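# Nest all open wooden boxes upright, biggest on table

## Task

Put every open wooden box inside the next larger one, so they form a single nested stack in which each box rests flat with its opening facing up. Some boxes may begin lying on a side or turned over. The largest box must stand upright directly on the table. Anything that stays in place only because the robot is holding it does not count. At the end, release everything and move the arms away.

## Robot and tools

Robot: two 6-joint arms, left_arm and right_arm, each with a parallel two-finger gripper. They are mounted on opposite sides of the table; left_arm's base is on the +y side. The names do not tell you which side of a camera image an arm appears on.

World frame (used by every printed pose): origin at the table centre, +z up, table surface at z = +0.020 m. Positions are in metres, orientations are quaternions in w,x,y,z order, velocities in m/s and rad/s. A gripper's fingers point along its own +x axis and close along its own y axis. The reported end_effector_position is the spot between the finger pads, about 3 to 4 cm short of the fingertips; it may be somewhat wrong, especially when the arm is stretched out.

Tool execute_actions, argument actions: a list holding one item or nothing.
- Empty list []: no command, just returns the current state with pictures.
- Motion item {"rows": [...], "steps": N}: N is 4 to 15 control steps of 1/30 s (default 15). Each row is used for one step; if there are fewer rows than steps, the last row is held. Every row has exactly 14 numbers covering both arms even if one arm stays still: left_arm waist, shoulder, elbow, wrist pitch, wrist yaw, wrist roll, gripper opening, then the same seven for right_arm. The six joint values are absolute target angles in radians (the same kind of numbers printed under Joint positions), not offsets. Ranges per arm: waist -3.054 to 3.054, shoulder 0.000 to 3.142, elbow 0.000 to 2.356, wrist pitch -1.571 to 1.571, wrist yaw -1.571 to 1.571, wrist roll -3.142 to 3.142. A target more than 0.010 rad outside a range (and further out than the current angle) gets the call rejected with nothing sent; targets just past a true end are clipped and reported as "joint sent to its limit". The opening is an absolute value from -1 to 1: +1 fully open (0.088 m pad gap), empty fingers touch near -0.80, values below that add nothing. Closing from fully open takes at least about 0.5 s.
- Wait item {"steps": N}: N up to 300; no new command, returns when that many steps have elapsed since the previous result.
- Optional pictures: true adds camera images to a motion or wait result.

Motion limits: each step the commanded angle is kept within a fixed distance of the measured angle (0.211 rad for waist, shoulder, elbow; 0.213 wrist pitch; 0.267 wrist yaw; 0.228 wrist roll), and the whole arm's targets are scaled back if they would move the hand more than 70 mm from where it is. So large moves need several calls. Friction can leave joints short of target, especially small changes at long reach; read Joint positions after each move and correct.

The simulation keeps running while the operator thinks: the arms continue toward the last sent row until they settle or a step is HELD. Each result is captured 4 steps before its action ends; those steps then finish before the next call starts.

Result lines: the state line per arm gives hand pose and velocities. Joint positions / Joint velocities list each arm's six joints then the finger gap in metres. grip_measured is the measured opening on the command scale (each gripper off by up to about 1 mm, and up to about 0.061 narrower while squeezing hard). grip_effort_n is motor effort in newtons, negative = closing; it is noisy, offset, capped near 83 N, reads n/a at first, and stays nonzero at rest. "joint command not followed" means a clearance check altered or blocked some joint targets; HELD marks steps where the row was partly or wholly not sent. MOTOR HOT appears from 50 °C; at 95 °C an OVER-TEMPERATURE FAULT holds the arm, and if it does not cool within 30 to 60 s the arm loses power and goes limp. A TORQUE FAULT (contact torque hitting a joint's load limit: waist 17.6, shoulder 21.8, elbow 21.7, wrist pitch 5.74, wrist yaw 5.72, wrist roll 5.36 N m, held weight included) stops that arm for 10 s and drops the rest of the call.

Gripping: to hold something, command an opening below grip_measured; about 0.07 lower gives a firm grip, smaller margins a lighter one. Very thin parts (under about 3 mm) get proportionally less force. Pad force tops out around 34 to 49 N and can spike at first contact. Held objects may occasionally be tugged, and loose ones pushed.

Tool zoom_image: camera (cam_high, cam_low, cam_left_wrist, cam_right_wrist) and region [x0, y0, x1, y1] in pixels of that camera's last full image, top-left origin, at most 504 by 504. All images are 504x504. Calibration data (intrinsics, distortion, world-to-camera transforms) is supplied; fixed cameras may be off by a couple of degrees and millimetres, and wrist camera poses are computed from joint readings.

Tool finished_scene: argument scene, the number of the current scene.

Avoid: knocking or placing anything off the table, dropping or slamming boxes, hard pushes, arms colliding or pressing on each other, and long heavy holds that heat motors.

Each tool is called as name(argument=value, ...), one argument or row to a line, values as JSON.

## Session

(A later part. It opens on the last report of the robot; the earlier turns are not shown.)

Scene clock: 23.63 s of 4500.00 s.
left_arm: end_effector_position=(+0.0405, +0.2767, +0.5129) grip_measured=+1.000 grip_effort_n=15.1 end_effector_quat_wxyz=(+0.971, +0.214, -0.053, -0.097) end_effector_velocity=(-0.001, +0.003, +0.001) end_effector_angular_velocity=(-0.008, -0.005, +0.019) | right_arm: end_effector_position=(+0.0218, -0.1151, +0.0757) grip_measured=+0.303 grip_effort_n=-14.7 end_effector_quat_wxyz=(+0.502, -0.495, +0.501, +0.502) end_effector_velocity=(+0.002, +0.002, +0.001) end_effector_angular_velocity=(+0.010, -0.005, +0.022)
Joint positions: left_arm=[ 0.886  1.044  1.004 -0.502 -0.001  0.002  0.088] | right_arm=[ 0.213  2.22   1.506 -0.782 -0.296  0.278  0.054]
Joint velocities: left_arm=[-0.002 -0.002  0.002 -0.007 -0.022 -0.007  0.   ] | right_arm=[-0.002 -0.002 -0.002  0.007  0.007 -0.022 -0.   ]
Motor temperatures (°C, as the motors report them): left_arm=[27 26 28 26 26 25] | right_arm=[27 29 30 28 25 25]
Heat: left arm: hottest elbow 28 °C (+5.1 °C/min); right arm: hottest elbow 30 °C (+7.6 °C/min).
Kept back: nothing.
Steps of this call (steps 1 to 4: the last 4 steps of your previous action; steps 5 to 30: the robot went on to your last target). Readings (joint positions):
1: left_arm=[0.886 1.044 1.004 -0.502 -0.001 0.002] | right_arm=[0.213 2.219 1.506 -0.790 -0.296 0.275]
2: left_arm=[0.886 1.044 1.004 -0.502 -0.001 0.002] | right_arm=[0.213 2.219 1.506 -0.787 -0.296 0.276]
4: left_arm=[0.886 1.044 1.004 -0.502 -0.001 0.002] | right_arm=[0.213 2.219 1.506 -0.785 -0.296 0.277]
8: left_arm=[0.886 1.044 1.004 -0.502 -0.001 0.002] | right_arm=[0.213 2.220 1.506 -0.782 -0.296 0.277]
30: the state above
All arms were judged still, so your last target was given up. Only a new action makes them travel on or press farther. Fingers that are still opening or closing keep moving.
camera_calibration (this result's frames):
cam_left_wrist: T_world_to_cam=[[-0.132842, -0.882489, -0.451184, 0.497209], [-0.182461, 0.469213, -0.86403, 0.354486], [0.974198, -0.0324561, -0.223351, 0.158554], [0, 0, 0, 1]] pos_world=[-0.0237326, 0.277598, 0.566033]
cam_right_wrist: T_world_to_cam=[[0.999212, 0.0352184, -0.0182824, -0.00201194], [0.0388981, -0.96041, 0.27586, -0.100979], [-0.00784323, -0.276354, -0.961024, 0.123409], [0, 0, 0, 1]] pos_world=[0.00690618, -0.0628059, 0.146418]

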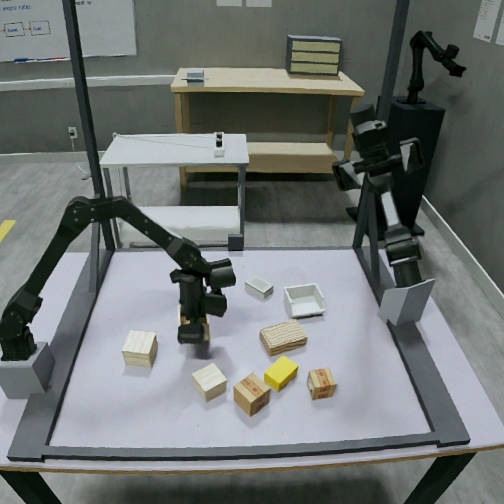

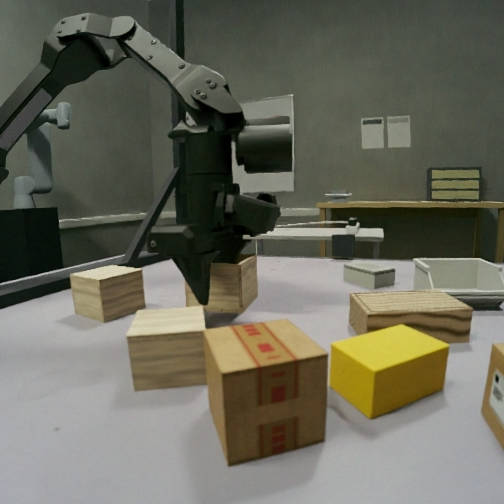

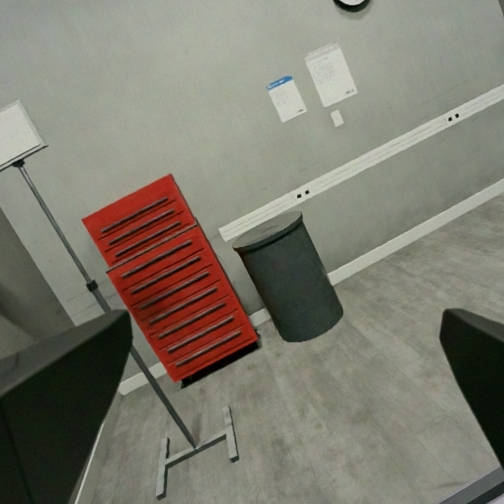

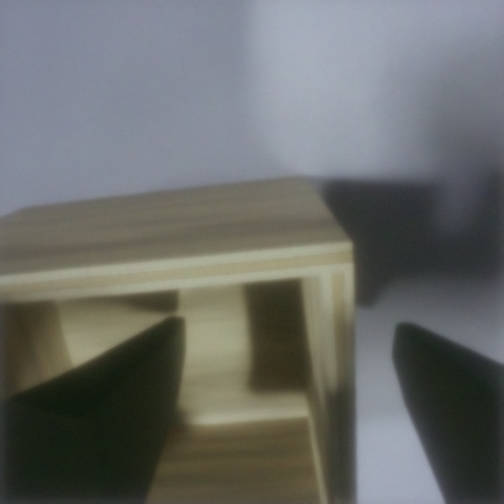

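execute_actions(
  actions=[
    {"rows":[[0.9,1.0,1.0,-0.5,0,0,1,0.214,2.22,1.505,-0.78,-0.296,0.28,-1]],"steps":15},
  ],
)

execute_actions(
  actions=[
    {"rows":[[0.9,1.0,1.0,-0.5,0,0,1,0.214,2.12,1.515,-0.89,-0.296,0.28,-1]],"steps":15},
  ],
)

execute_actions(
  actions=[
    {"rows":[[0.9,1.0,1.0,-0.5,0,0,1,0.432,2.27,1.92,-1.09,-0.275,0.28,-1]],"steps":15},
  ],
)

execute_actions(
  actions=[
    {"steps":20},
  ],
)

execute_actions(
  actions=[
    {"rows":[[0.9,1.0,1.0,-0.5,0,0,1,0.432,2.37,1.908,-0.98,-0.275,0.28,-1]],"steps":15},
  ],
)

execute_actions(
  actions=[
    {"steps":15},
  ],
  pictures=true,
)

Scene clock: 24.43 s of 4500.00 s.
left_arm: end_effector_position=(+0.0405, +0.2767, +0.5129) grip_measured=+1.000 grip_effort_n=15.1 end_effector_quat_wxyz=(+0.971, +0.214, -0.053, -0.097) end_effector_velocity=(+0.002, +0.001, -0.003) end_effector_angular_velocity=(+0.024, +0.004, +0.011) | right_arm: end_effector_position=(+0.0220, -0.1143, +0.0759) grip_measured=-0.765 grip_effort_n=-83.5 end_effector_quat_wxyz=(+0.504, -0.494, +0.500, +0.502) end_effector_velocity=(-0.015, +0.041, -0.001) end_effector_angular_velocity=(+0.184, +0.076, -0.091)
Joint positions: left_arm=[ 0.886  1.044  1.004 -0.502 -0.001  0.002  0.088] | right_arm=[ 0.212  2.219  1.506 -0.779 -0.295  0.28   0.001]
Joint velocities: left_arm=[-0.002  0.002 -0.002 -0.007 -0.007  0.022  0.   ] | right_arm=[ 0.002  0.002 -0.002  0.212 -0.022  0.154  0.114]
Motor temperatures (°C, as the motors report them): left_arm=[27 26 28 26 26 25] | right_arm=[27 29 30 27 25 25]
Heat: left arm: hottest elbow 28 °C (+4.9 °C/min); right arm: hottest elbow 30 °C (+7.4 °C/min).
Steps of this call (steps 1 to 13: nothing new was sent; steps 14 to 24: the first 11 steps of this action). Readings (joint positions):
14: left_arm=[0.886 1.044 1.004 -0.502 -0.001 0.002] | right_arm=[0.213 2.220 1.506 -0.782 -0.296 0.278]
15: left_arm=[0.886 1.044 1.004 -0.502 -0.001 0.002] | right_arm=[0.213 2.220 1.506 -0.782 -0.296 0.278]
17: left_arm=[0.886 1.044 1.004 -0.502 -0.001 0.002] | right_arm=[0.213 2.220 1.506 -0.782 -0.296 0.278]
21: left_arm=[0.886 1.044 1.004 -0.502 -0.001 0.002] | right_arm=[0.213 2.220 1.506 -0.782 -0.296 0.278]
24: the state above

Scene clock: 24.93 s of 4500.00 s.
left_arm: end_effector_position=(+0.0405, +0.2767, +0.5129) grip_measured=+1.000 grip_effort_n=15.1 end_effector_quat_wxyz=(+0.971, +0.214, -0.053, -0.097) end_effector_velocity=(+0.002, +0.001, -0.003) end_effector_angular_velocity=(-0.019, +0.013, +0.009) | right_arm: end_effector_position=(+0.0143, -0.1257, +0.1111) grip_measured=-0.761 grip_effort_n=-83.5 end_effector_quat_wxyz=(+0.503, -0.495, +0.502, +0.500) end_effector_velocity=(+0.005, -0.012, +0.002) end_effector_angular_velocity=(-0.056, -0.008, -0.017)
Joint positions: left_arm=[ 0.886  1.044  1.004 -0.502 -0.001  0.002  0.088] | right_arm=[ 0.212  2.127  1.512 -0.883 -0.295  0.28   0.002]
Joint velocities: left_arm=[-0.002  0.002 -0.002 -0.007 -0.007 -0.022  0.   ] | right_arm=[-0.007 -0.002  0.002 -0.066 -0.007 -0.007 -0.   ]
Motor temperatures (°C, as the motors report them): left_arm=[27 26 28 26 26 25] | right_arm=[27 29 30 27 25 25]
Heat: left arm: hottest elbow 28 °C (+4.8 °C/min); right arm: hottest elbow 30 °C (+7.2 °C/min).
Steps of this call (steps 1 to 4: the last 4 steps of your previous action; steps 5 to 15: the first 11 steps of this action). Readings (joint positions):
5: left_arm=[0.886 1.044 1.004 -0.502 -0.001 0.002] | right_arm=[0.211 2.212 1.507 -0.786 -0.295 0.280]
6: left_arm=[0.886 1.044 1.004 -0.502 -0.001 0.002] | right_arm=[0.211 2.202 1.507 -0.817 -0.295 0.280]
8: left_arm=[0.886 1.044 1.004 -0.502 -0.001 0.002] | right_arm=[0.212 2.176 1.507 -0.857 -0.295 0.280]
12: left_arm=[0.886 1.044 1.004 -0.502 -0.001 0.002] | right_arm=[0.212 2.132 1.511 -0.876 -0.295 0.280]
15: the state above

Scene clock: 25.43 s of 4500.00 s.
left_arm: end_effector_position=(+0.0405, +0.2767, +0.5129) grip_measured=+1.000 grip_effort_n=15.1 end_effector_quat_wxyz=(+0.971, +0.214, -0.053, -0.097) end_effector_velocity=(-0.002, -0.000, +0.002) end_effector_angular_velocity=(-0.009, -0.012, -0.001) | right_arm: end_effector_position=(-0.1010, -0.1223, +0.1182) grip_measured=-0.761 grip_effort_n=-83.5 end_effector_quat_wxyz=(+0.436, -0.554, +0.445, +0.552) end_effector_velocity=(-0.087, +0.098, +0.117) end_effector_angular_velocity=(+0.382, +0.203, +0.135)
Joint positions: left_arm=[ 0.886  1.044  1.004 -0.502 -0.001  0.002  0.088] | right_arm=[ 0.444  2.251  1.879 -1.074 -0.282  0.28   0.002]
Joint velocities: left_arm=[-0.002 -0.007 -0.002  0.007 -0.007 -0.007  0.   ] | right_arm=[-0.007 -0.002  0.496 -0.051  0.007 -0.022  0.   ]
Motor temperatures (°C, as the motors report them): left_arm=[27 26 28 26 26 25] | right_arm=[27 29 30 27 25 25]
Heat: left arm: hottest elbow 28 °C (+4.7 °C/min); right arm: hottest elbow 30 °C (+7.1 °C/min).
Steps of this call (steps 1 to 4: the last 4 steps of your previous action; steps 5 to 15: the first 11 steps of this action). Readings (joint positions):
5: left_arm=[0.886 1.044 1.004 -0.502 -0.001 0.002] | right_arm=[0.217 2.136 1.528 -0.913 -0.290 0.280]
6: left_arm=[0.886 1.044 1.004 -0.502 -0.001 0.002] | right_arm=[0.236 2.156 1.566 -0.959 -0.282 0.280]
8: left_arm=[0.886 1.044 1.004 -0.502 -0.001 0.002] | right_arm=[0.301 2.198 1.643 -1.001 -0.282 0.280]
12: left_arm=[0.886 1.044 1.004 -0.502 -0.001 0.002] | right_arm=[0.421 2.250 1.807 -1.058 -0.282 0.280]
15: the state above

Scene clock: 26.10 s of 4500.00 s.
left_arm: end_effector_position=(+0.0405, +0.2767, +0.5129) grip_measured=+1.000 grip_effort_n=15.1 end_effector_quat_wxyz=(+0.971, +0.214, -0.053, -0.097) end_effector_velocity=(+0.000, +0.001, -0.002) end_effector_angular_velocity=(+0.009, +0.003, +0.008) | right_arm: end_effector_position=(-0.0986, -0.1150, +0.1249) grip_measured=-0.761 grip_effort_n=-83.5 end_effector_quat_wxyz=(+0.442, -0.548, +0.444, +0.554) end_effector_velocity=(-0.002, +0.002, +0.003) end_effector_angular_velocity=(+0.002, +0.025, +0.018)
Joint positions: left_arm=[ 0.886  1.044  1.004 -0.502 -0.001  0.002  0.088] | right_arm=[ 0.43   2.256  1.908 -1.088 -0.279  0.28   0.002]
Joint velocities: left_arm=[-0.002 -0.002 -0.002 -0.007 -0.007  0.007  0.   ] | right_arm=[-0.007 -0.002  0.002  0.007 -0.022 -0.022 -0.   ]
Motor temperatures (°C, as the motors report them): left_arm=[27 26 28 26 26 25] | right_arm=[27 30 30 27 25 25]
Heat: left arm: hottest elbow 28 °C (+4.6 °C/min); right arm: hottest shoulder 30 °C (+6.9 °C/min).
Kept back: nothing.
Steps of this call (steps 1 to 4: the last 4 steps of your previous action; steps 5 to 20: the robot went on to your last target). Readings (joint positions):
1: left_arm=[0.886 1.044 1.004 -0.502 -0.001 0.002] | right_arm=[0.443 2.251 1.893 -1.075 -0.282 0.280]
2: left_arm=[0.886 1.044 1.004 -0.502 -0.001 0.002] | right_arm=[0.440 2.251 1.901 -1.077 -0.282 0.280]
4: left_arm=[0.886 1.044 1.004 -0.502 -0.001 0.002] | right_arm=[0.433 2.252 1.904 -1.084 -0.280 0.280]
8: left_arm=[0.886 1.044 1.004 -0.502 -0.001 0.002] | right_arm=[0.430 2.255 1.905 -1.087 -0.279 0.280]
20: the state above

Scene clock: 26.47 s of 4500.00 s.
left_arm: end_effector_position=(+0.0405, +0.2767, +0.5129) grip_measured=+1.000 grip_effort_n=15.1 end_effector_quat_wxyz=(+0.971, +0.214, -0.053, -0.097) end_effector_velocity=(+0.001, +0.003, -0.005) end_effector_angular_velocity=(-0.017, +0.022, +0.013) | right_arm: end_effector_position=(-0.0925, -0.0998, +0.0808) grip_measured=-0.761 grip_effort_n=-83.5 end_effector_quat_wxyz=(+0.443, -0.548, +0.444, +0.553) end_effector_velocity=(-0.017, +0.023, -0.002) end_effector_angular_velocity=(+0.103, +0.080, +0.061)
Joint positions: left_arm=[ 0.886  1.044  1.004 -0.502 -0.001  0.002  0.088] | right_arm=[ 0.43   2.361  1.912 -0.987 -0.278  0.28   0.002]
Joint velocities: left_arm=[-0.002 -0.002 -0.002 -0.022 -0.007 -0.022  0.   ] | right_arm=[ 0.002  0.002 -0.002  0.139 -0.022 -0.022 -0.   ]
Motor temperatures (°C, as the motors report them): left_arm=[27 26 28 26 26 25] | right_arm=[27 30 30 27 25 25]
Heat: left arm: hottest elbow 28 °C (+4.5 °C/min); right arm: hottest shoulder 30 °C (+6.8 °C/min).
Steps of this call (steps 1 to 11: the first 11 steps of this action). Readings (joint positions):
1: left_arm=[0.886 1.044 1.004 -0.502 -0.001 0.002] | right_arm=[0.430 2.265 1.908 -1.083 -0.279 0.280]
2: left_arm=[0.886 1.044 1.004 -0.502 -0.001 0.002] | right_arm=[0.430 2.276 1.911 -1.053 -0.279 0.280]
4: left_arm=[0.886 1.044 1.004 -0.502 -0.001 0.002] | right_arm=[0.430 2.308 1.916 -1.011 -0.279 0.280]
8: left_arm=[0.886 1.044 1.004 -0.502 -0.001 0.002] | right_arm=[0.430 2.356 1.912 -0.995 -0.278 0.280]
11: the state above

Scene clock: 26.97 s of 4500.00 s.
left_arm: end_effector_position=(+0.0405, +0.2767, +0.5129) grip_measured=+1.000 grip_effort_n=15.1 end_effector_quat_wxyz=(+0.971, +0.214, -0.053, -0.097) end_effector_velocity=(+0.002, +0.003, -0.005) end_effector_angular_velocity=(-0.016, +0.026, +0.015) | right_arm: end_effector_position=(-0.0930, -0.0989, +0.0806) grip_measured=-0.761 grip_effort_n=-83.5 end_effector_quat_wxyz=(+0.443, -0.547, +0.443, +0.555) end_effector_velocity=(+0.000, -0.000, -0.000) end_effector_angular_velocity=(-0.001, +0.008, +0.006)
Joint positions: left_arm=[ 0.886  1.044  1.004 -0.502 -0.001  0.002  0.088] | right_arm=[ 0.43   2.361  1.912 -0.982 -0.278  0.28   0.002]
Joint velocities: left_arm=[-0.002  0.002 -0.002 -0.022 -0.007 -0.022  0.   ] | right_arm=[-0.002 -0.002 -0.007  0.007 -0.007 -0.007 -0.   ]
Motor temperatures (°C, as the motors report them): left_arm=[27 26 28 26 26 25] | right_arm=[27 30 30 27 25 25]
Heat: left arm: hottest elbow 28 °C (+4.4 °C/min); right arm: hottest shoulder 30 °C (+6.7 °C/min).
Kept back: nothing.
Steps of this call (steps 1 to 4: the last 4 steps of your previous action; steps 5 to 15: the robot went on to your last target). Readings (joint positions):
1: left_arm=[0.886 1.044 1.004 -0.502 -0.001 0.002] | right_arm=[0.430 2.361 1.912 -0.983 -0.278 0.280]
2: left_arm=[0.886 1.044 1.004 -0.502 -0.001 0.002] | right_arm=[0.430 2.361 1.912 -0.982 -0.278 0.280]
4: left_arm=[0.886 1.044 1.004 -0.502 -0.001 0.002] | right_arm=[0.430 2.361 1.912 -0.982 -0.278 0.280]
8: left_arm=[0.886 1.044 1.004 -0.502 -0.001 0.002] | right_arm=[0.430 2.361 1.912 -0.982 -0.278 0.280]
15: the state above
All arms were judged still, so your last target was given up. Only a new action makes them travel on or press farther. Fingers that are still opening or closing keep moving.
camera_calibration (this result's frames):
cam_left_wrist: T_world_to_cam=[[-0.132842, -0.882489, -0.451184, 0.497209], [-0.182461, 0.469213, -0.86403, 0.354486], [0.974198, -0.0324561, -0.223351, 0.158554], [0, 0, 0, 1]] pos_world=[-0.0237326, 0.277598, 0.566033]
cam_right_wrist: T_world_to_cam=[[0.966799, 0.254691, -0.0207826, 0.131078], [0.250407, -0.928034, 0.27577, -0.0594107], [0.0509493, -0.271818, -0.960999, 0.137627], [0, 0, 0, 1]] pos_world=[-0.118862, -0.05111, 0.151368]

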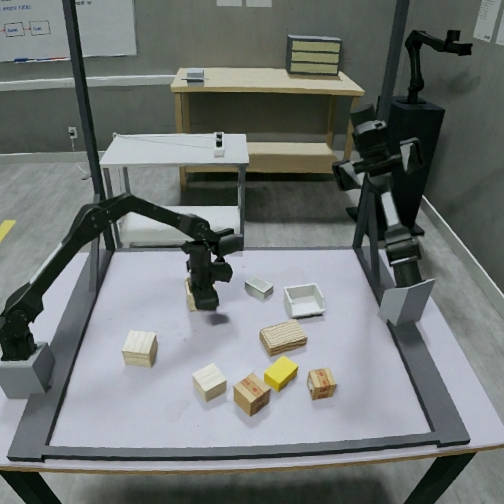

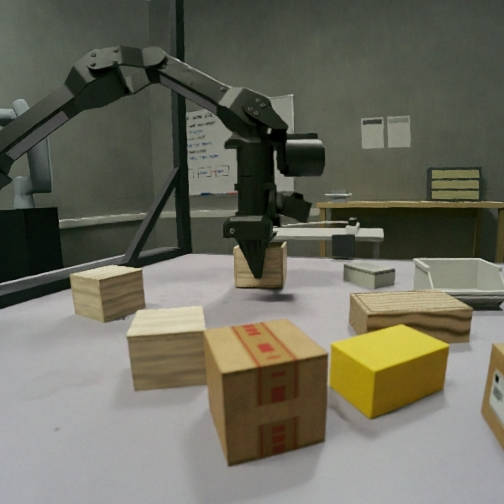

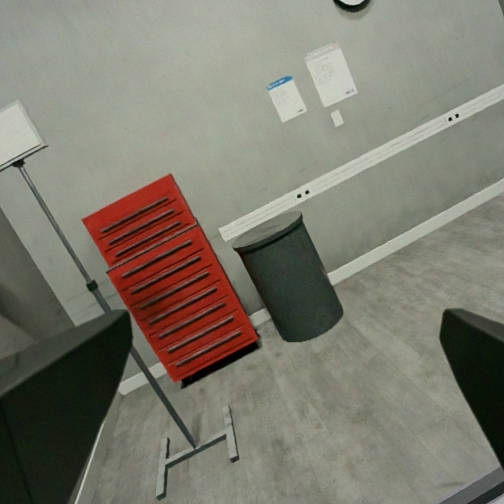

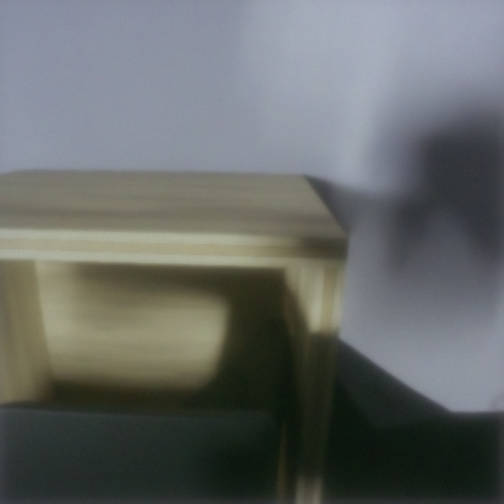

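execute_actions(
  actions=[
    {"rows":[[0.9,1.0,1.0,-0.5,0,0,1,0.432,2.36,1.908,-0.98,-0.275,0.28,0.3]],"steps":12},
  ],
)

execute_actions(
  actions=[
    {"rows":[[0.9,1.0,1.0,-0.5,0,0,1,0.432,2.15,1.92,-1.2,-0.275,0.28,1]],"steps":15},
  ],
)

execute_actions(
  actions=[
    {"rows":[[0.9,1.0,1.0,-0.5,0,0,1,-0.23,2.12,1.652,-1.18,-0.295,-0.17,1]],"steps":15},
  ],
)

execute_actions(
  actions=[
    {"steps":40},
  ],
  pictures=true,
)

Scene clock: 27.47 s of 4500.00 s.
left_arm: end_effector_position=(+0.0405, +0.2767, +0.5129) grip_measured=+1.000 grip_effort_n=15.1 end_effector_quat_wxyz=(+0.971, +0.214, -0.053, -0.097) end_effector_velocity=(+0.000, +0.001, -0.002) end_effector_angular_velocity=(-0.020, +0.009, +0.007) | right_arm: end_effector_position=(-0.0930, -0.0989, +0.0806) grip_measured=+0.096 grip_effort_n=4.4 end_effector_quat_wxyz=(+0.443, -0.547, +0.443, +0.555) end_effector_velocity=(+0.001, -0.002, +0.001) end_effector_angular_velocity=(-0.009, +0.003, -0.026)
Joint positions: left_arm=[ 0.886  1.044  1.004 -0.502 -0.001  0.002  0.088] | right_arm=[ 0.43   2.361  1.912 -0.982 -0.278  0.28   0.044]
Joint velocities: left_arm=[-0.002 -0.002 -0.002 -0.007 -0.007 -0.022  0.   ] | right_arm=[-0.002 -0.002 -0.002 -0.007 -0.007  0.022  0.122]
Motor temperatures (°C, as the motors report them): left_arm=[27 26 28 26 26 25] | right_arm=[27 30 30 27 25 25]
Heat: left arm: hottest elbow 28 °C (+4.4 °C/min); right arm: hottest shoulder 30 °C (+6.6 °C/min).
Steps of this call (steps 1 to 7: nothing new was sent; steps 8 to 15: the first 8 steps of this action). Readings (joint positions):
8: left_arm=[0.886 1.044 1.004 -0.502 -0.001 0.002] | right_arm=[0.430 2.361 1.912 -0.982 -0.278 0.280]
9: left_arm=[0.886 1.044 1.004 -0.502 -0.001 0.002] | right_arm=[0.430 2.361 1.912 -0.982 -0.278 0.280]
11: left_arm=[0.886 1.044 1.004 -0.502 -0.001 0.002] | right_arm=[0.430 2.361 1.912 -0.982 -0.278 0.280]
15: the state above

Scene clock: 27.97 s of 4500.00 s.
left_arm: end_effector_position=(+0.0405, +0.2767, +0.5129) grip_measured=+1.000 grip_effort_n=14.7 end_effector_quat_wxyz=(+0.971, +0.214, -0.053, -0.097) end_effector_velocity=(-0.000, +0.004, -0.002) end_effector_angular_velocity=(-0.008, -0.000, +0.021) | right_arm: end_effector_position=(-0.1070, -0.1289, +0.1753) grip_measured=+0.964 grip_effort_n=17.9 end_effector_quat_wxyz=(+0.445, -0.539, +0.437, +0.567) end_effector_velocity=(+0.003, -0.028, +0.038) end_effector_angular_velocity=(-0.042, -0.015, +0.007)
Joint positions: left_arm=[ 0.886  1.044  1.004 -0.502 -0.001  0.002  0.088] | right_arm=[ 0.43   2.145  1.927 -1.182 -0.278  0.28   0.086]
Joint velocities: left_arm=[-0.002 -0.007 -0.007 -0.007 -0.022 -0.007  0.   ] | right_arm=[-0.002 -0.095 -0.002 -0.139 -0.007 -0.022  0.015]
Motor temperatures (°C, as the motors report them): left_arm=[27 26 28 26 26 25] | right_arm=[27 30 30 27 25 25]
Heat: left arm: hottest elbow 28 °C (+4.3 °C/min); right arm: hottest shoulder 30 °C (+6.4 °C/min).
Steps of this call (steps 1 to 4: the last 4 steps of your previous action; steps 5 to 15: the first 11 steps of this action). Readings (joint positions):
5: left_arm=[0.886 1.044 1.004 -0.502 -0.001 0.002] | right_arm=[0.430 2.351 1.912 -0.989 -0.278 0.280]
6: left_arm=[0.886 1.044 1.004 -0.502 -0.001 0.002] | right_arm=[0.430 2.337 1.911 -1.035 -0.278 0.280]
8: left_arm=[0.886 1.044 1.004 -0.502 -0.001 0.002] | right_arm=[0.430 2.289 1.908 -1.103 -0.278 0.280]
12: left_arm=[0.886 1.044 1.004 -0.502 -0.001 0.002] | right_arm=[0.430 2.177 1.918 -1.166 -0.278 0.280]
15: the state above

Scene clock: 28.47 s of 4500.00 s.
left_arm: end_effector_position=(+0.0405, +0.2767, +0.5129) grip_measured=+1.000 grip_effort_n=15.1 end_effector_quat_wxyz=(+0.971, +0.214, -0.053, -0.097) end_effector_velocity=(-0.002, -0.002, +0.001) end_effector_angular_velocity=(-0.007, -0.006, -0.014) | right_arm: end_effector_position=(+0.0467, -0.1221, +0.1685) grip_measured=+0.997 grip_effort_n=18.8 end_effector_quat_wxyz=(+0.432, -0.569, +0.458, +0.529) end_effector_velocity=(+0.472, +0.065, +0.089) end_effector_angular_velocity=(+0.148, +0.034, -0.595)
Joint positions: left_arm=[ 0.886  1.044  1.004 -0.502 -0.001  0.002  0.088] | right_arm=[ 0.096  2.127  1.701 -1.184 -0.287 -0.081  0.088]
Joint velocities: left_arm=[-0.002 -0.007 -0.002  0.007  0.007 -0.007  0.   ] | right_arm=[-1.209  0.002 -0.227  0.022 -0.007 -0.623  0.   ]
Motor temperatures (°C, as the motors report them): left_arm=[27 26 28 26 26 25] | right_arm=[28 30 30 27 25 25]
Heat: left arm: hottest elbow 28 °C (+4.2 °C/min); right arm: hottest shoulder 30 °C (+6.3 °C/min).
Steps of this call (steps 1 to 4: the last 4 steps of your previous action; steps 5 to 15: the first 11 steps of this action). Readings (joint positions):
5: left_arm=[0.886 1.044 1.004 -0.502 -0.001 0.002] | right_arm=[0.426 2.146 1.916 -1.189 -0.280 0.260]
6: left_arm=[0.886 1.044 1.004 -0.502 -0.001 0.002] | right_arm=[0.412 2.137 1.891 -1.184 -0.286 0.222]
8: left_arm=[0.886 1.044 1.004 -0.502 -0.001 0.002] | right_arm=[0.358 2.127 1.837 -1.186 -0.286 0.154]
12: left_arm=[0.886 1.044 1.004 -0.502 -0.001 0.002] | right_arm=[0.215 2.127 1.737 -1.186 -0.286 0.004]
15: the state above

Scene clock: 29.80 s of 4500.00 s.
left_arm: end_effector_position=(+0.0405, +0.2767, +0.5129) grip_measured=+1.000 grip_effort_n=15.1 end_effector_quat_wxyz=(+0.971, +0.214, -0.053, -0.097) end_effector_velocity=(-0.001, +0.003, +0.001) end_effector_angular_velocity=(+0.006, -0.008, +0.020) | right_arm: end_effector_position=(+0.1708, -0.1197, +0.1982) grip_measured=+0.998 grip_effort_n=18.8 end_effector_quat_wxyz=(+0.507, -0.495, +0.507, +0.492) end_effector_velocity=(-0.004, -0.003, +0.003) end_effector_angular_velocity=(-0.007, +0.024, +0.001)
Joint positions: left_arm=[ 0.886  1.044  1.004 -0.502 -0.001  0.002  0.088] | right_arm=[-0.229  2.127  1.665 -1.181 -0.29  -0.167  0.088]
Joint velocities: left_arm=[-0.002 -0.002  0.002 -0.007 -0.022  0.007  0.   ] | right_arm=[-0.002 -0.007  0.002 -0.022 -0.022 -0.007 -0.   ]
Motor temperatures (°C, as the motors report them): left_arm=[27 26 28 27 26 25] | right_arm=[28 31 30 27 25 25]
Heat: left arm: hottest elbow 28 °C (+4.0 °C/min); right arm: hottest shoulder 31 °C (+8.1 °C/min).
Kept back: nothing.
Steps of this call (steps 1 to 4: the last 4 steps of your previous action; steps 5 to 30: the robot went on to your last target; steps 31 to 40: nothing new was sent). Readings (joint positions):
1: left_arm=[0.886 1.044 1.004 -0.502 -0.001 0.002] | right_arm=[0.055 2.127 1.695 -1.183 -0.288 -0.099]
2: left_arm=[0.886 1.044 1.004 -0.502 -0.001 0.002] | right_arm=[0.014 2.127 1.689 -1.183 -0.288 -0.113]
4: left_arm=[0.886 1.044 1.004 -0.502 -0.001 0.002] | right_arm=[-0.069 2.127 1.681 -1.182 -0.288 -0.134]
8: left_arm=[0.886 1.044 1.004 -0.502 -0.001 0.002] | right_arm=[-0.205 2.127 1.671 -1.181 -0.288 -0.156]
40: the state above
All arms were judged still, so your last target was given up. Only a new action makes them travel on or press farther. Fingers that are still opening or closing keep moving.
camera_calibration (this result's frames):
cam_left_wrist: T_world_to_cam=[[-0.132842, -0.882489, -0.451184, 0.497209], [-0.182461, 0.469213, -0.86403, 0.354486], [0.974198, -0.0324561, -0.223351, 0.158554], [0, 0, 0, 1]] pos_world=[-0.0237326, 0.277598, 0.566033]
cam_right_wrist: T_world_to_cam=[[0.999824, 0.0148686, -0.0114838, -0.152396], [0.0175382, -0.957831, 0.286795, -0.143249], [-0.00673528, -0.286946, -0.957923, 0.238971], [0, 0, 0, 1]] pos_world=[0.156491, -0.0663705, 0.268249]

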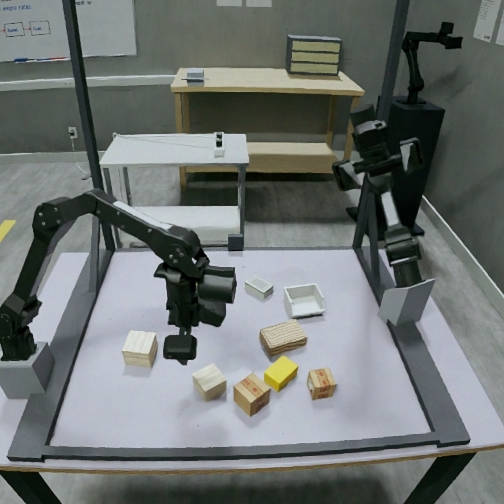

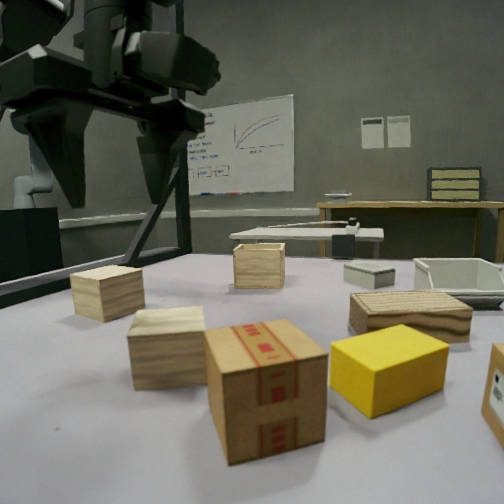

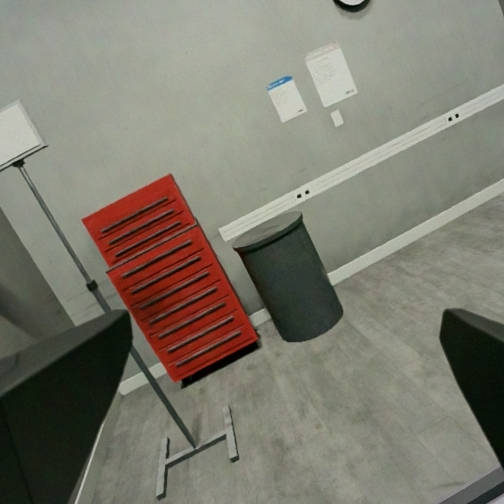

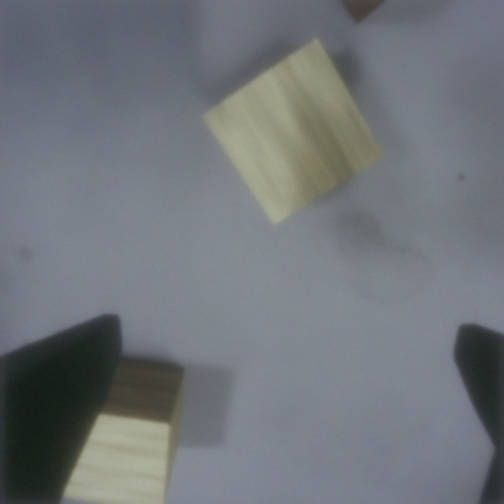

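execute_actions(
  actions=[
    {"rows":[[0.9,1.0,1.0,-0.5,0,0,1,0.24,2.1,0.965,0.5,1.135,0.8,1]],"steps":15},
  ],
)

execute_actions(
  actions=[
    {"steps":50},
  ],
)

execute_actions(
  actions=[
    {"rows":[[0.9,1.0,1.0,-0.5,0,0,1,0.24,2.325,0.965,0.719,1.135,0.8,1]],"steps":15},
  ],
)

execute_actions(
  actions=[
    {"steps":20},
  ],
  pictures=true,
)

Scene clock: 30.70 s of 4500.00 s.
left_arm: end_effector_position=(+0.0405, +0.2767, +0.5129) grip_measured=+1.000 grip_effort_n=15.1 end_effector_quat_wxyz=(+0.971, +0.214, -0.053, -0.097) end_effector_velocity=(+0.001, -0.000, -0.003) end_effector_angular_velocity=(-0.002, +0.011, +0.006) | right_arm: end_effector_position=(+0.1323, -0.1535, +0.0876) grip_measured=+0.998 grip_effort_n=17.9 end_effector_quat_wxyz=(+0.693, -0.560, +0.312, +0.332) end_effector_velocity=(+0.101, -0.168, -0.168) end_effector_angular_velocity=(+1.183, -1.506, -0.517)
Joint positions: left_arm=[ 0.886  1.044  1.004 -0.502 -0.001  0.002  0.088] | right_arm=[ 0.209  2.099  1.196 -0.653  0.343  0.385  0.088]
Joint velocities: left_arm=[-0.007  0.002 -0.002 -0.007 -0.007 -0.007  0.   ] | right_arm=[ 0.686 -0.007 -1.399  1.429  1.736  1.575  0.   ]
Motor temperatures (°C, as the motors report them): left_arm=[27 26 28 27 26 25] | right_arm=[28 31 30 27 25 25]
Heat: left arm: hottest elbow 28 °C (+3.9 °C/min); right arm: hottest shoulder 31 °C (+7.8 °C/min).
Steps of this call (steps 1 to 16: nothing new was sent; steps 17 to 27: the first 11 steps of this action). Readings (joint positions):
17: left_arm=[0.886 1.044 1.004 -0.502 -0.001 0.002] | right_arm=[-0.221 2.123 1.645 -1.150 -0.261 -0.135]
18: left_arm=[0.886 1.044 1.004 -0.502 -0.001 0.002] | right_arm=[-0.195 2.109 1.603 -1.088 -0.185 -0.080]
20: left_arm=[0.886 1.044 1.004 -0.502 -0.001 0.002] | right_arm=[-0.110 2.099 1.520 -0.999 -0.071 0.021]
24: left_arm=[0.886 1.044 1.004 -0.502 -0.001 0.002] | right_arm=[0.094 2.099 1.334 -0.803 0.168 0.228]
27: the state above

Scene clock: 32.37 s of 4500.00 s.
left_arm: end_effector_position=(+0.0405, +0.2767, +0.5129) grip_measured=+1.000 grip_effort_n=15.1 end_effector_quat_wxyz=(+0.971, +0.214, -0.053, -0.097) end_effector_velocity=(-0.002, -0.001, -0.002) end_effector_angular_velocity=(-0.018, +0.010, -0.009) | right_arm: end_effector_position=(+0.1569, -0.0699, +0.1928) grip_measured=+0.998 grip_effort_n=17.4 end_effector_quat_wxyz=(+0.951, +0.023, +0.009, +0.308) end_effector_velocity=(-0.002, -0.000, +0.000) end_effector_angular_velocity=(+0.000, +0.008, +0.007)
Joint positions: left_arm=[ 0.886  1.044  1.004 -0.502 -0.001  0.002  0.088] | right_arm=[0.237 2.1   0.976 0.498 1.13  0.798 0.088]
Joint velocities: left_arm=[-0.002 -0.007 -0.002 -0.007  0.007 -0.022  0.   ] | right_arm=[ 0.002 -0.007 -0.002 -0.007 -0.007  0.007 -0.   ]
Motor temperatures (°C, as the motors report them): left_arm=[27 26 28 27 26 25] | right_arm=[28 31 30 27 25 25]
Heat: left arm: hottest elbow 28 °C (+3.7 °C/min); right arm: hottest shoulder 31 °C (+7.4 °C/min).
Kept back: nothing.
Steps of this call (steps 1 to 4: the last 4 steps of your previous action; steps 5 to 45: the robot went on to your last target; steps 46 to 50: nothing new was sent). Readings (joint positions):
1: left_arm=[0.886 1.044 1.004 -0.502 -0.001 0.002] | right_arm=[0.227 2.099 1.149 -0.604 0.403 0.438]
2: left_arm=[0.886 1.044 1.004 -0.502 -0.001 0.002] | right_arm=[0.235 2.099 1.105 -0.557 0.464 0.491]
4: left_arm=[0.886 1.044 1.004 -0.502 -0.001 0.002] | right_arm=[0.235 2.099 1.034 -0.467 0.586 0.596]
8: left_arm=[0.886 1.044 1.004 -0.502 -0.001 0.002] | right_arm=[0.233 2.100 0.986 -0.270 0.832 0.735]
50: the state above
All arms were judged still, so your last target was given up. Only a new action makes them travel on or press farther. Fingers that are still opening or closing keep moving.

Scene clock: 32.73 s of 4500.00 s.
left_arm: end_effector_position=(+0.0405, +0.2767, +0.5129) grip_measured=+1.000 grip_effort_n=15.1 end_effector_quat_wxyz=(+0.971, +0.214, -0.053, -0.097) end_effector_velocity=(+0.001, +0.003, -0.005) end_effector_angular_velocity=(-0.017, +0.022, +0.013) | right_arm: end_effector_position=(+0.1765, -0.0726, +0.1321) grip_measured=+0.998 grip_effort_n=17.4 end_effector_quat_wxyz=(+0.952, +0.019, +0.007, +0.305) end_effector_velocity=(-0.008, +0.011, +0.013) end_effector_angular_velocity=(+0.114, +0.047, +0.054)
Joint positions: left_arm=[ 0.886  1.044  1.004 -0.502 -0.001  0.002  0.088] | right_arm=[0.238 2.31  0.964 0.709 1.137 0.799 0.088]
Joint velocities: left_arm=[-0.002 -0.002 -0.002 -0.022 -0.007 -0.022  0.   ] | right_arm=[-0.002 -0.007 -0.007  0.139 -0.022 -0.007 -0.   ]
Motor temperatures (°C, as the motors report them): left_arm=[27 26 28 27 26 25] | right_arm=[28 31 30 27 25 25]
Heat: left arm: hottest elbow 28 °C (+3.7 °C/min); right arm: hottest shoulder 31 °C (+7.3 °C/min).
Steps of this call (steps 1 to 11: the first 11 steps of this action). Readings (joint positions):
1: left_arm=[0.886 1.044 1.004 -0.502 -0.001 0.002] | right_arm=[0.237 2.118 0.975 0.532 1.135 0.798]
2: left_arm=[0.886 1.044 1.004 -0.502 -0.001 0.002] | right_arm=[0.237 2.150 0.980 0.595 1.140 0.799]
4: left_arm=[0.886 1.044 1.004 -0.502 -0.001 0.002] | right_arm=[0.238 2.220 0.985 0.643 1.138 0.799]
8: left_arm=[0.886 1.044 1.004 -0.502 -0.001 0.002] | right_arm=[0.238 2.303 0.964 0.687 1.137 0.799]
11: the state above

Scene clock: 33.40 s of 4500.00 s.
left_arm: end_effector_position=(+0.0405, +0.2767, +0.5129) grip_measured=+1.000 grip_effort_n=15.1 end_effector_quat_wxyz=(+0.971, +0.214, -0.053, -0.097) end_effector_velocity=(-0.001, -0.002, +0.000) end_effector_angular_velocity=(+0.009, -0.005, -0.011) | right_arm: end_effector_position=(+0.1763, -0.0720, +0.1323) grip_measured=+0.998 grip_effort_n=17.4 end_effector_quat_wxyz=(+0.952, +0.023, +0.007, +0.305) end_effector_velocity=(+0.000, +0.000, +0.001) end_effector_angular_velocity=(-0.022, -0.009, +0.002)
Joint positions: left_arm=[ 0.886  1.044  1.004 -0.502 -0.001  0.002  0.088] | right_arm=[0.238 2.311 0.964 0.717 1.137 0.799 0.088]
Joint velocities: left_arm=[-0.002 -0.002 -0.002  0.007  0.007  0.007  0.   ] | right_arm=[-0.002 -0.007 -0.002 -0.007 -0.007 -0.022 -0.   ]
Motor temperatures (°C, as the motors report them): left_arm=[27 26 28 27 26 25] | right_arm=[28 31 30 27 26 25]
Heat: left arm: hottest elbow 28 °C (+3.6 °C/min); right arm: hottest shoulder 31 °C (+7.2 °C/min).
Kept back: nothing.
Steps of this call (steps 1 to 4: the last 4 steps of your previous action; steps 5 to 15: the robot went on to your last target; steps 16 to 20: nothing new was sent). Readings (joint positions):
1: left_arm=[0.886 1.044 1.004 -0.502 -0.001 0.002] | right_arm=[0.238 2.310 0.964 0.713 1.137 0.799]
2: left_arm=[0.886 1.044 1.004 -0.502 -0.001 0.002] | right_arm=[0.238 2.310 0.964 0.713 1.137 0.799]
4: left_arm=[0.886 1.044 1.004 -0.502 -0.001 0.002] | right_arm=[0.238 2.311 0.964 0.713 1.137 0.799]
8: left_arm=[0.886 1.044 1.004 -0.502 -0.001 0.002] | right_arm=[0.238 2.311 0.964 0.717 1.137 0.799]
20: the state above
All arms were judged still, so your last target was given up. Only a new action makes them travel on or press farther. Fingers that are still opening or closing keep moving.
camera_calibration (this result's frames):
cam_left_wrist: T_world_to_cam=[[-0.132842, -0.882489, -0.451184, 0.497209], [-0.182461, 0.469213, -0.86403, 0.354486], [0.974198, -0.0324561, -0.223351, 0.158554], [0, 0, 0, 1]] pos_world=[-0.0237326, 0.277598, 0.566033]
cam_right_wrist: T_world_to_cam=[[0.592891, -0.80526, -0.00602532, -0.147437], [-0.231555, -0.163311, -0.959016, 0.18718], [0.771274, 0.569987, -0.283288, 0.024818], [0, 0, 0, 1]] pos_world=[0.111615, -0.102302, 0.185651]

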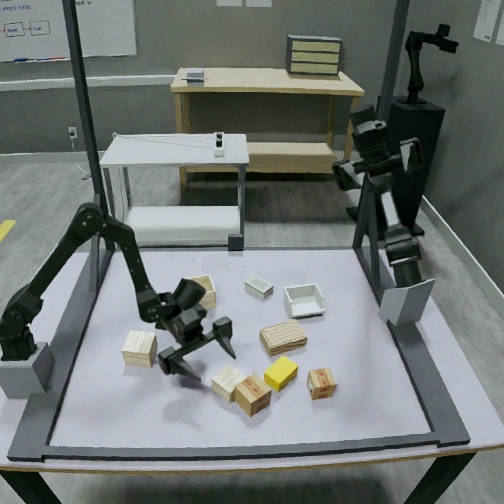

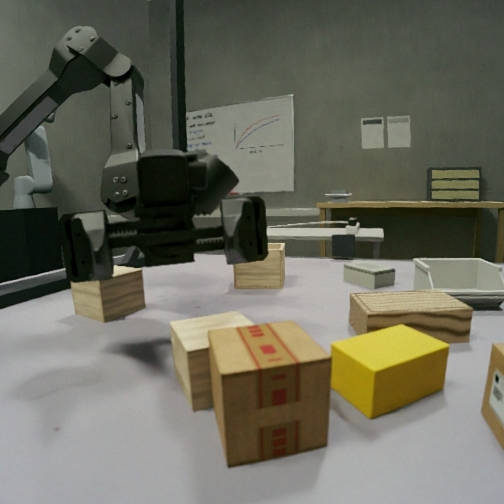

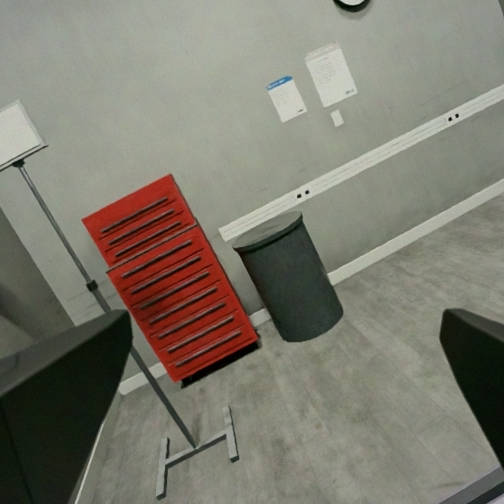

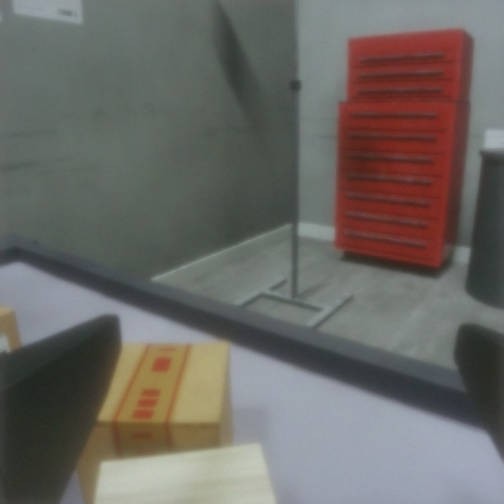

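execute_actions(
  actions=[
    {"rows":[[0.9,1.0,1.0,-0.5,0,0,1,0.225,2.42,1.18,0.63,1.12,0.81,1]],"steps":15},
  ],
)

execute_actions(
  actions=[
    {"steps":20},
  ],
  pictures=true,
)

Scene clock: 34.17 s of 4500.00 s.
left_arm: end_effector_position=(+0.0405, +0.2767, +0.5129) grip_measured=+1.000 grip_effort_n=15.1 end_effector_quat_wxyz=(+0.971, +0.214, -0.053, -0.097) end_effector_velocity=(+0.000, +0.001, -0.002) end_effector_angular_velocity=(-0.005, +0.006, +0.007) | right_arm: end_effector_position=(+0.1678, -0.0285, +0.1317) grip_measured=+0.998 grip_effort_n=17.4 end_effector_quat_wxyz=(+0.950, +0.044, +0.011, +0.310) end_effector_velocity=(+0.008, +0.003, -0.015) end_effector_angular_velocity=(-0.041, -0.015, -0.029)
Joint positions: left_arm=[ 0.886  1.044  1.004 -0.502 -0.001  0.002  0.088] | right_arm=[0.227 2.398 1.167 0.637 1.125 0.808 0.088]
Joint velocities: left_arm=[-0.002 -0.002 -0.002 -0.007 -0.007 -0.007  0.   ] | right_arm=[-0.007  0.051  0.046 -0.051  0.007  0.007 -0.   ]
Motor temperatures (°C, as the motors report them): left_arm=[27 26 28 27 26 25] | right_arm=[28 31 30 27 26 25]
Heat: left arm: hottest elbow 28 °C (+3.5 °C/min); right arm: hottest shoulder 31 °C (+7.0 °C/min).
Steps of this call (steps 1 to 12: nothing new was sent; steps 13 to 23: the first 11 steps of this action). Readings (joint positions):
13: left_arm=[0.886 1.044 1.004 -0.502 -0.001 0.002] | right_arm=[0.238 2.321 0.980 0.706 1.140 0.801]
14: left_arm=[0.886 1.044 1.004 -0.502 -0.001 0.002] | right_arm=[0.235 2.341 1.021 0.686 1.138 0.802]
16: left_arm=[0.886 1.044 1.004 -0.502 -0.001 0.002] | right_arm=[0.231 2.379 1.098 0.663 1.126 0.804]
20: left_arm=[0.886 1.044 1.004 -0.502 -0.001 0.002] | right_arm=[0.228 2.393 1.156 0.644 1.125 0.807]
23: the state above

Scene clock: 34.83 s of 4500.00 s.
left_arm: end_effector_position=(+0.0405, +0.2767, +0.5129) grip_measured=+1.000 grip_effort_n=15.1 end_effector_quat_wxyz=(+0.971, +0.214, -0.053, -0.097) end_effector_velocity=(-0.000, +0.004, -0.002) end_effector_angular_velocity=(-0.020, +0.012, +0.024) | right_arm: end_effector_position=(+0.1687, -0.0280, +0.1297) grip_measured=+0.998 grip_effort_n=17.9 end_effector_quat_wxyz=(+0.950, +0.042, +0.011, +0.308) end_effector_velocity=(-0.001, +0.001, -0.005) end_effector_angular_velocity=(-0.026, +0.004, +0.015)
Joint positions: left_arm=[ 0.886  1.044  1.004 -0.502 -0.001  0.002  0.088] | right_arm=[0.227 2.405 1.172 0.633 1.125 0.808 0.088]
Joint velocities: left_arm=[-0.002 -0.002  0.002 -0.022 -0.022 -0.022  0.   ] | right_arm=[ 0.002  0.002 -0.002 -0.007 -0.022 -0.007 -0.   ]
Motor temperatures (°C, as the motors report them): left_arm=[27 26 28 27 26 25] | right_arm=[28 31 30 27 26 25]
Heat: left arm: hottest elbow 28 °C (+3.4 °C/min); right arm: hottest shoulder 31 °C (+6.9 °C/min).
Kept back: nothing.
Steps of this call (steps 1 to 4: the last 4 steps of your previous action; steps 5 to 15: the robot went on to your last target; steps 16 to 20: nothing new was sent). Readings (joint positions):
1: left_arm=[0.886 1.044 1.004 -0.502 -0.001 0.002] | right_arm=[0.227 2.400 1.168 0.636 1.125 0.808]
2: left_arm=[0.886 1.044 1.004 -0.502 -0.001 0.002] | right_arm=[0.227 2.402 1.169 0.635 1.125 0.808]
4: left_arm=[0.886 1.044 1.004 -0.502 -0.001 0.002] | right_arm=[0.227 2.404 1.169 0.634 1.125 0.808]
8: left_arm=[0.886 1.044 1.004 -0.502 -0.001 0.002] | right_arm=[0.227 2.405 1.171 0.633 1.125 0.808]
20: the state above
All arms were judged still, so your last target was given up. Only a new action makes them travel on or press farther. Fingers that are still opening or closing keep moving.
camera_calibration (this result's frames):
cam_left_wrist: T_world_to_cam=[[-0.132842, -0.882489, -0.451184, 0.497209], [-0.182461, 0.469213, -0.86403, 0.354486], [0.974198, -0.0324561, -0.223351, 0.158554], [0, 0, 0, 1]] pos_world=[-0.0237326, 0.277598, 0.566033]
cam_right_wrist: T_world_to_cam=[[0.597726, -0.800429, -0.045139, -0.103117], [-0.249793, -0.132442, -0.959199, 0.194137], [0.761792, 0.584613, -0.279105, 0.00636827], [0, 0, 0, 1]] pos_world=[0.105278, -0.0605491, 0.183339]

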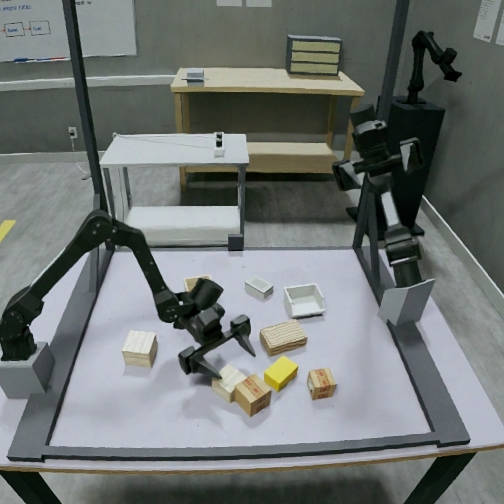

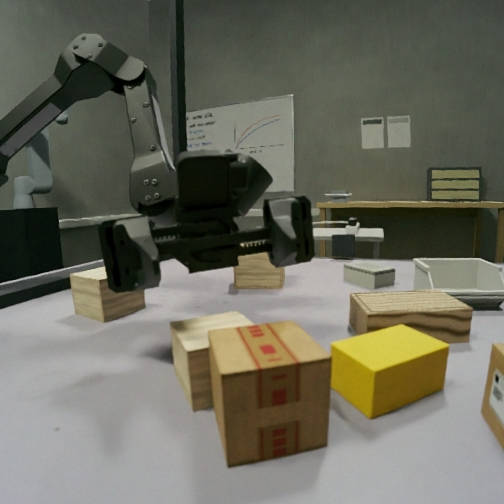

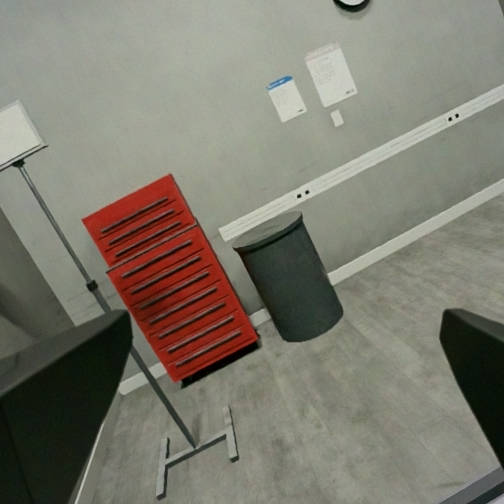

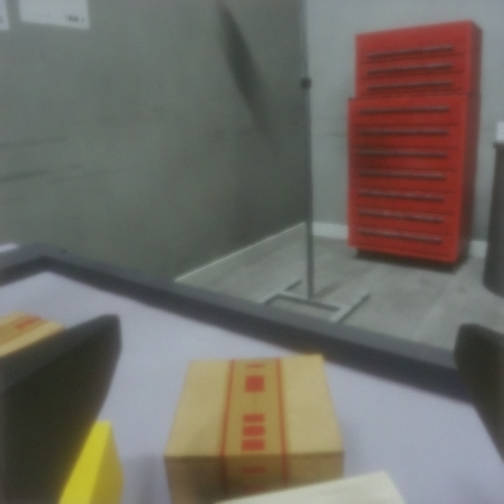

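execute_actions(
  actions=[
    {"rows":[[0.9,1.0,1.0,-0.5,0,0,1,0.27,2.665,1.294,0.678,1.164,0.85,1]],"steps":15},
  ],
)

execute_actions(
  actions=[
    {"steps":15},
  ],
  pictures=true,
)

Scene clock: 35.47 s of 4500.00 s.
left_arm: end_effector_position=(+0.0405, +0.2767, +0.5129) grip_measured=+1.000 grip_effort_n=15.1 end_effector_quat_wxyz=(+0.971, +0.214, -0.053, -0.097) end_effector_velocity=(+0.002, +0.001, -0.006) end_effector_angular_velocity=(-0.000, +0.029, +0.002) | right_arm: end_effector_position=(+0.1720, -0.0155, +0.0963) grip_measured=+0.998 grip_effort_n=16.5 end_effector_quat_wxyz=(+0.956, +0.060, -0.016, +0.288) end_effector_velocity=(+0.003, +0.003, +0.002) end_effector_angular_velocity=(+0.032, -0.035, -0.049)
Joint positions: left_arm=[ 0.886  1.044  1.004 -0.502 -0.001  0.002  0.088] | right_arm=[0.245 2.58  1.311 0.685 1.215 0.816 0.088]
Joint velocities: left_arm=[-0.002  0.002 -0.002 -0.022  0.007 -0.007  0.   ] | right_arm=[-0.002  0.037  0.056 -0.007  0.066 -0.007 -0.   ]
Motor temperatures (°C, as the motors report them): left_arm=[27 26 28 27 26 25] | right_arm=[28 31 30 27 26 25]
Heat: left arm: hottest elbow 28 °C (+3.4 °C/min); right arm: hottest shoulder 31 °C (+6.8 °C/min).
Steps of this call (steps 1 to 8: nothing new was sent; steps 9 to 19: the first 11 steps of this action). Readings (joint positions):
9: left_arm=[0.886 1.044 1.004 -0.502 -0.001 0.002] | right_arm=[0.228 2.423 1.182 0.637 1.133 0.813]
10: left_arm=[0.886 1.044 1.004 -0.502 -0.001 0.002] | right_arm=[0.231 2.457 1.214 0.657 1.144 0.824]
12: left_arm=[0.886 1.044 1.004 -0.502 -0.001 0.002] | right_arm=[0.244 2.535 1.267 0.666 1.155 0.821]
16: left_arm=[0.886 1.044 1.004 -0.502 -0.001 0.002] | right_arm=[0.240 2.573 1.296 0.680 1.214 0.815]
19: the state above

Scene clock: 35.97 s of 4500.00 s.
left_arm: end_effector_position=(+0.0405, +0.2767, +0.5129) grip_measured=+1.000 grip_effort_n=15.1 end_effector_quat_wxyz=(+0.971, +0.214, -0.053, -0.097) end_effector_velocity=(+0.002, +0.003, -0.006) end_effector_angular_velocity=(-0.002, +0.023, +0.016) | right_arm: end_effector_position=(+0.1725, -0.0156, +0.0962) grip_measured=+0.998 grip_effort_n=17.0 end_effector_quat_wxyz=(+0.956, +0.062, -0.018, +0.285) end_effector_velocity=(+0.000, +0.001, -0.002) end_effector_angular_velocity=(-0.033, -0.003, +0.011)
Joint positions: left_arm=[ 0.886  1.044  1.004 -0.502 -0.001  0.002  0.088] | right_arm=[0.245 2.584 1.315 0.686 1.222 0.816 0.088]
Joint velocities: left_arm=[-0.002 -0.002 -0.007 -0.022 -0.007 -0.007  0.   ] | right_arm=[-0.002 -0.002 -0.002 -0.007 -0.022 -0.022 -0.   ]
Motor temperatures (°C, as the motors report them): left_arm=[27 26 28 27 26 25] | right_arm=[28 31 30 27 26 25]
Heat: left arm: hottest elbow 28 °C (+3.3 °C/min); right arm: hottest shoulder 31 °C (+6.7 °C/min).
Kept back: nothing.
Steps of this call (steps 1 to 4: the last 4 steps of your previous action; steps 5 to 15: the robot went on to your last target). Readings (joint positions):
1: left_arm=[0.886 1.044 1.004 -0.502 -0.001 0.002] | right_arm=[0.244 2.581 1.312 0.685 1.217 0.816]
2: left_arm=[0.886 1.044 1.004 -0.502 -0.001 0.002] | right_arm=[0.245 2.582 1.313 0.685 1.218 0.816]
4: left_arm=[0.886 1.044 1.004 -0.502 -0.001 0.002] | right_arm=[0.245 2.583 1.314 0.685 1.220 0.816]
8: left_arm=[0.886 1.044 1.004 -0.502 -0.001 0.002] | right_arm=[0.245 2.584 1.315 0.686 1.222 0.816]
15: the state above
All arms were judged still, so your last target was given up. Only a new action makes them travel on or press farther. Fingers that are still opening or closing keep moving.
camera_calibration (this result's frames):
cam_left_wrist: T_world_to_cam=[[-0.132842, -0.882489, -0.451184, 0.497209], [-0.182461, 0.469213, -0.86403, 0.354486], [0.974198, -0.0324561, -0.223351, 0.158554], [0, 0, 0, 1]] pos_world=[-0.0237326, 0.277598, 0.566033]
cam_right_wrist: T_world_to_cam=[[0.558661, -0.826796, -0.0656212, -0.0886506], [-0.214347, -0.0674951, -0.974423, 0.160921], [0.80122, 0.558438, -0.214928, -0.0265324], [0, 0, 0, 1]] pos_world=[0.105277, -0.0476179, 0.145285]

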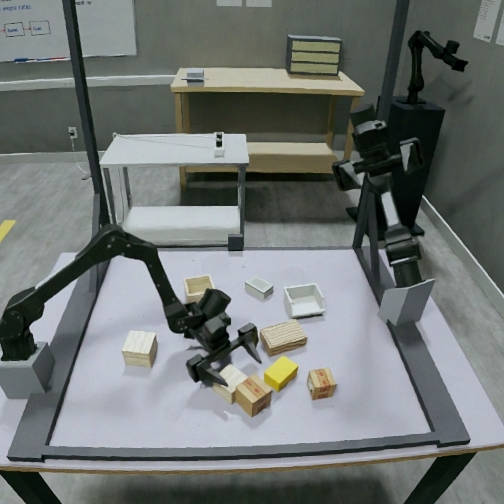

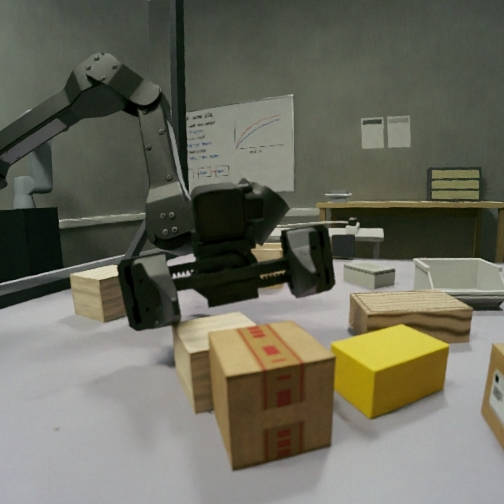

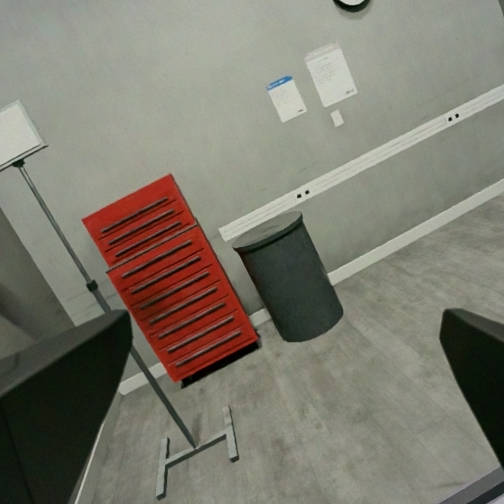

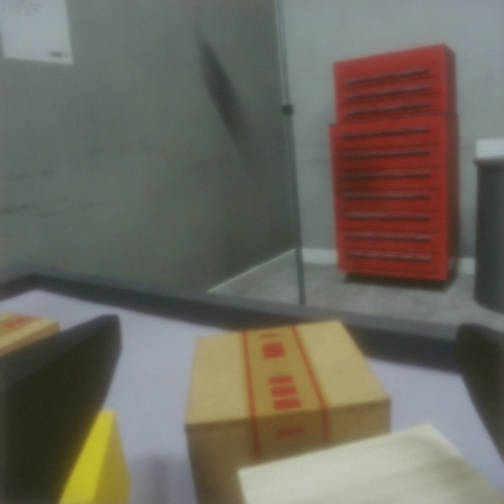

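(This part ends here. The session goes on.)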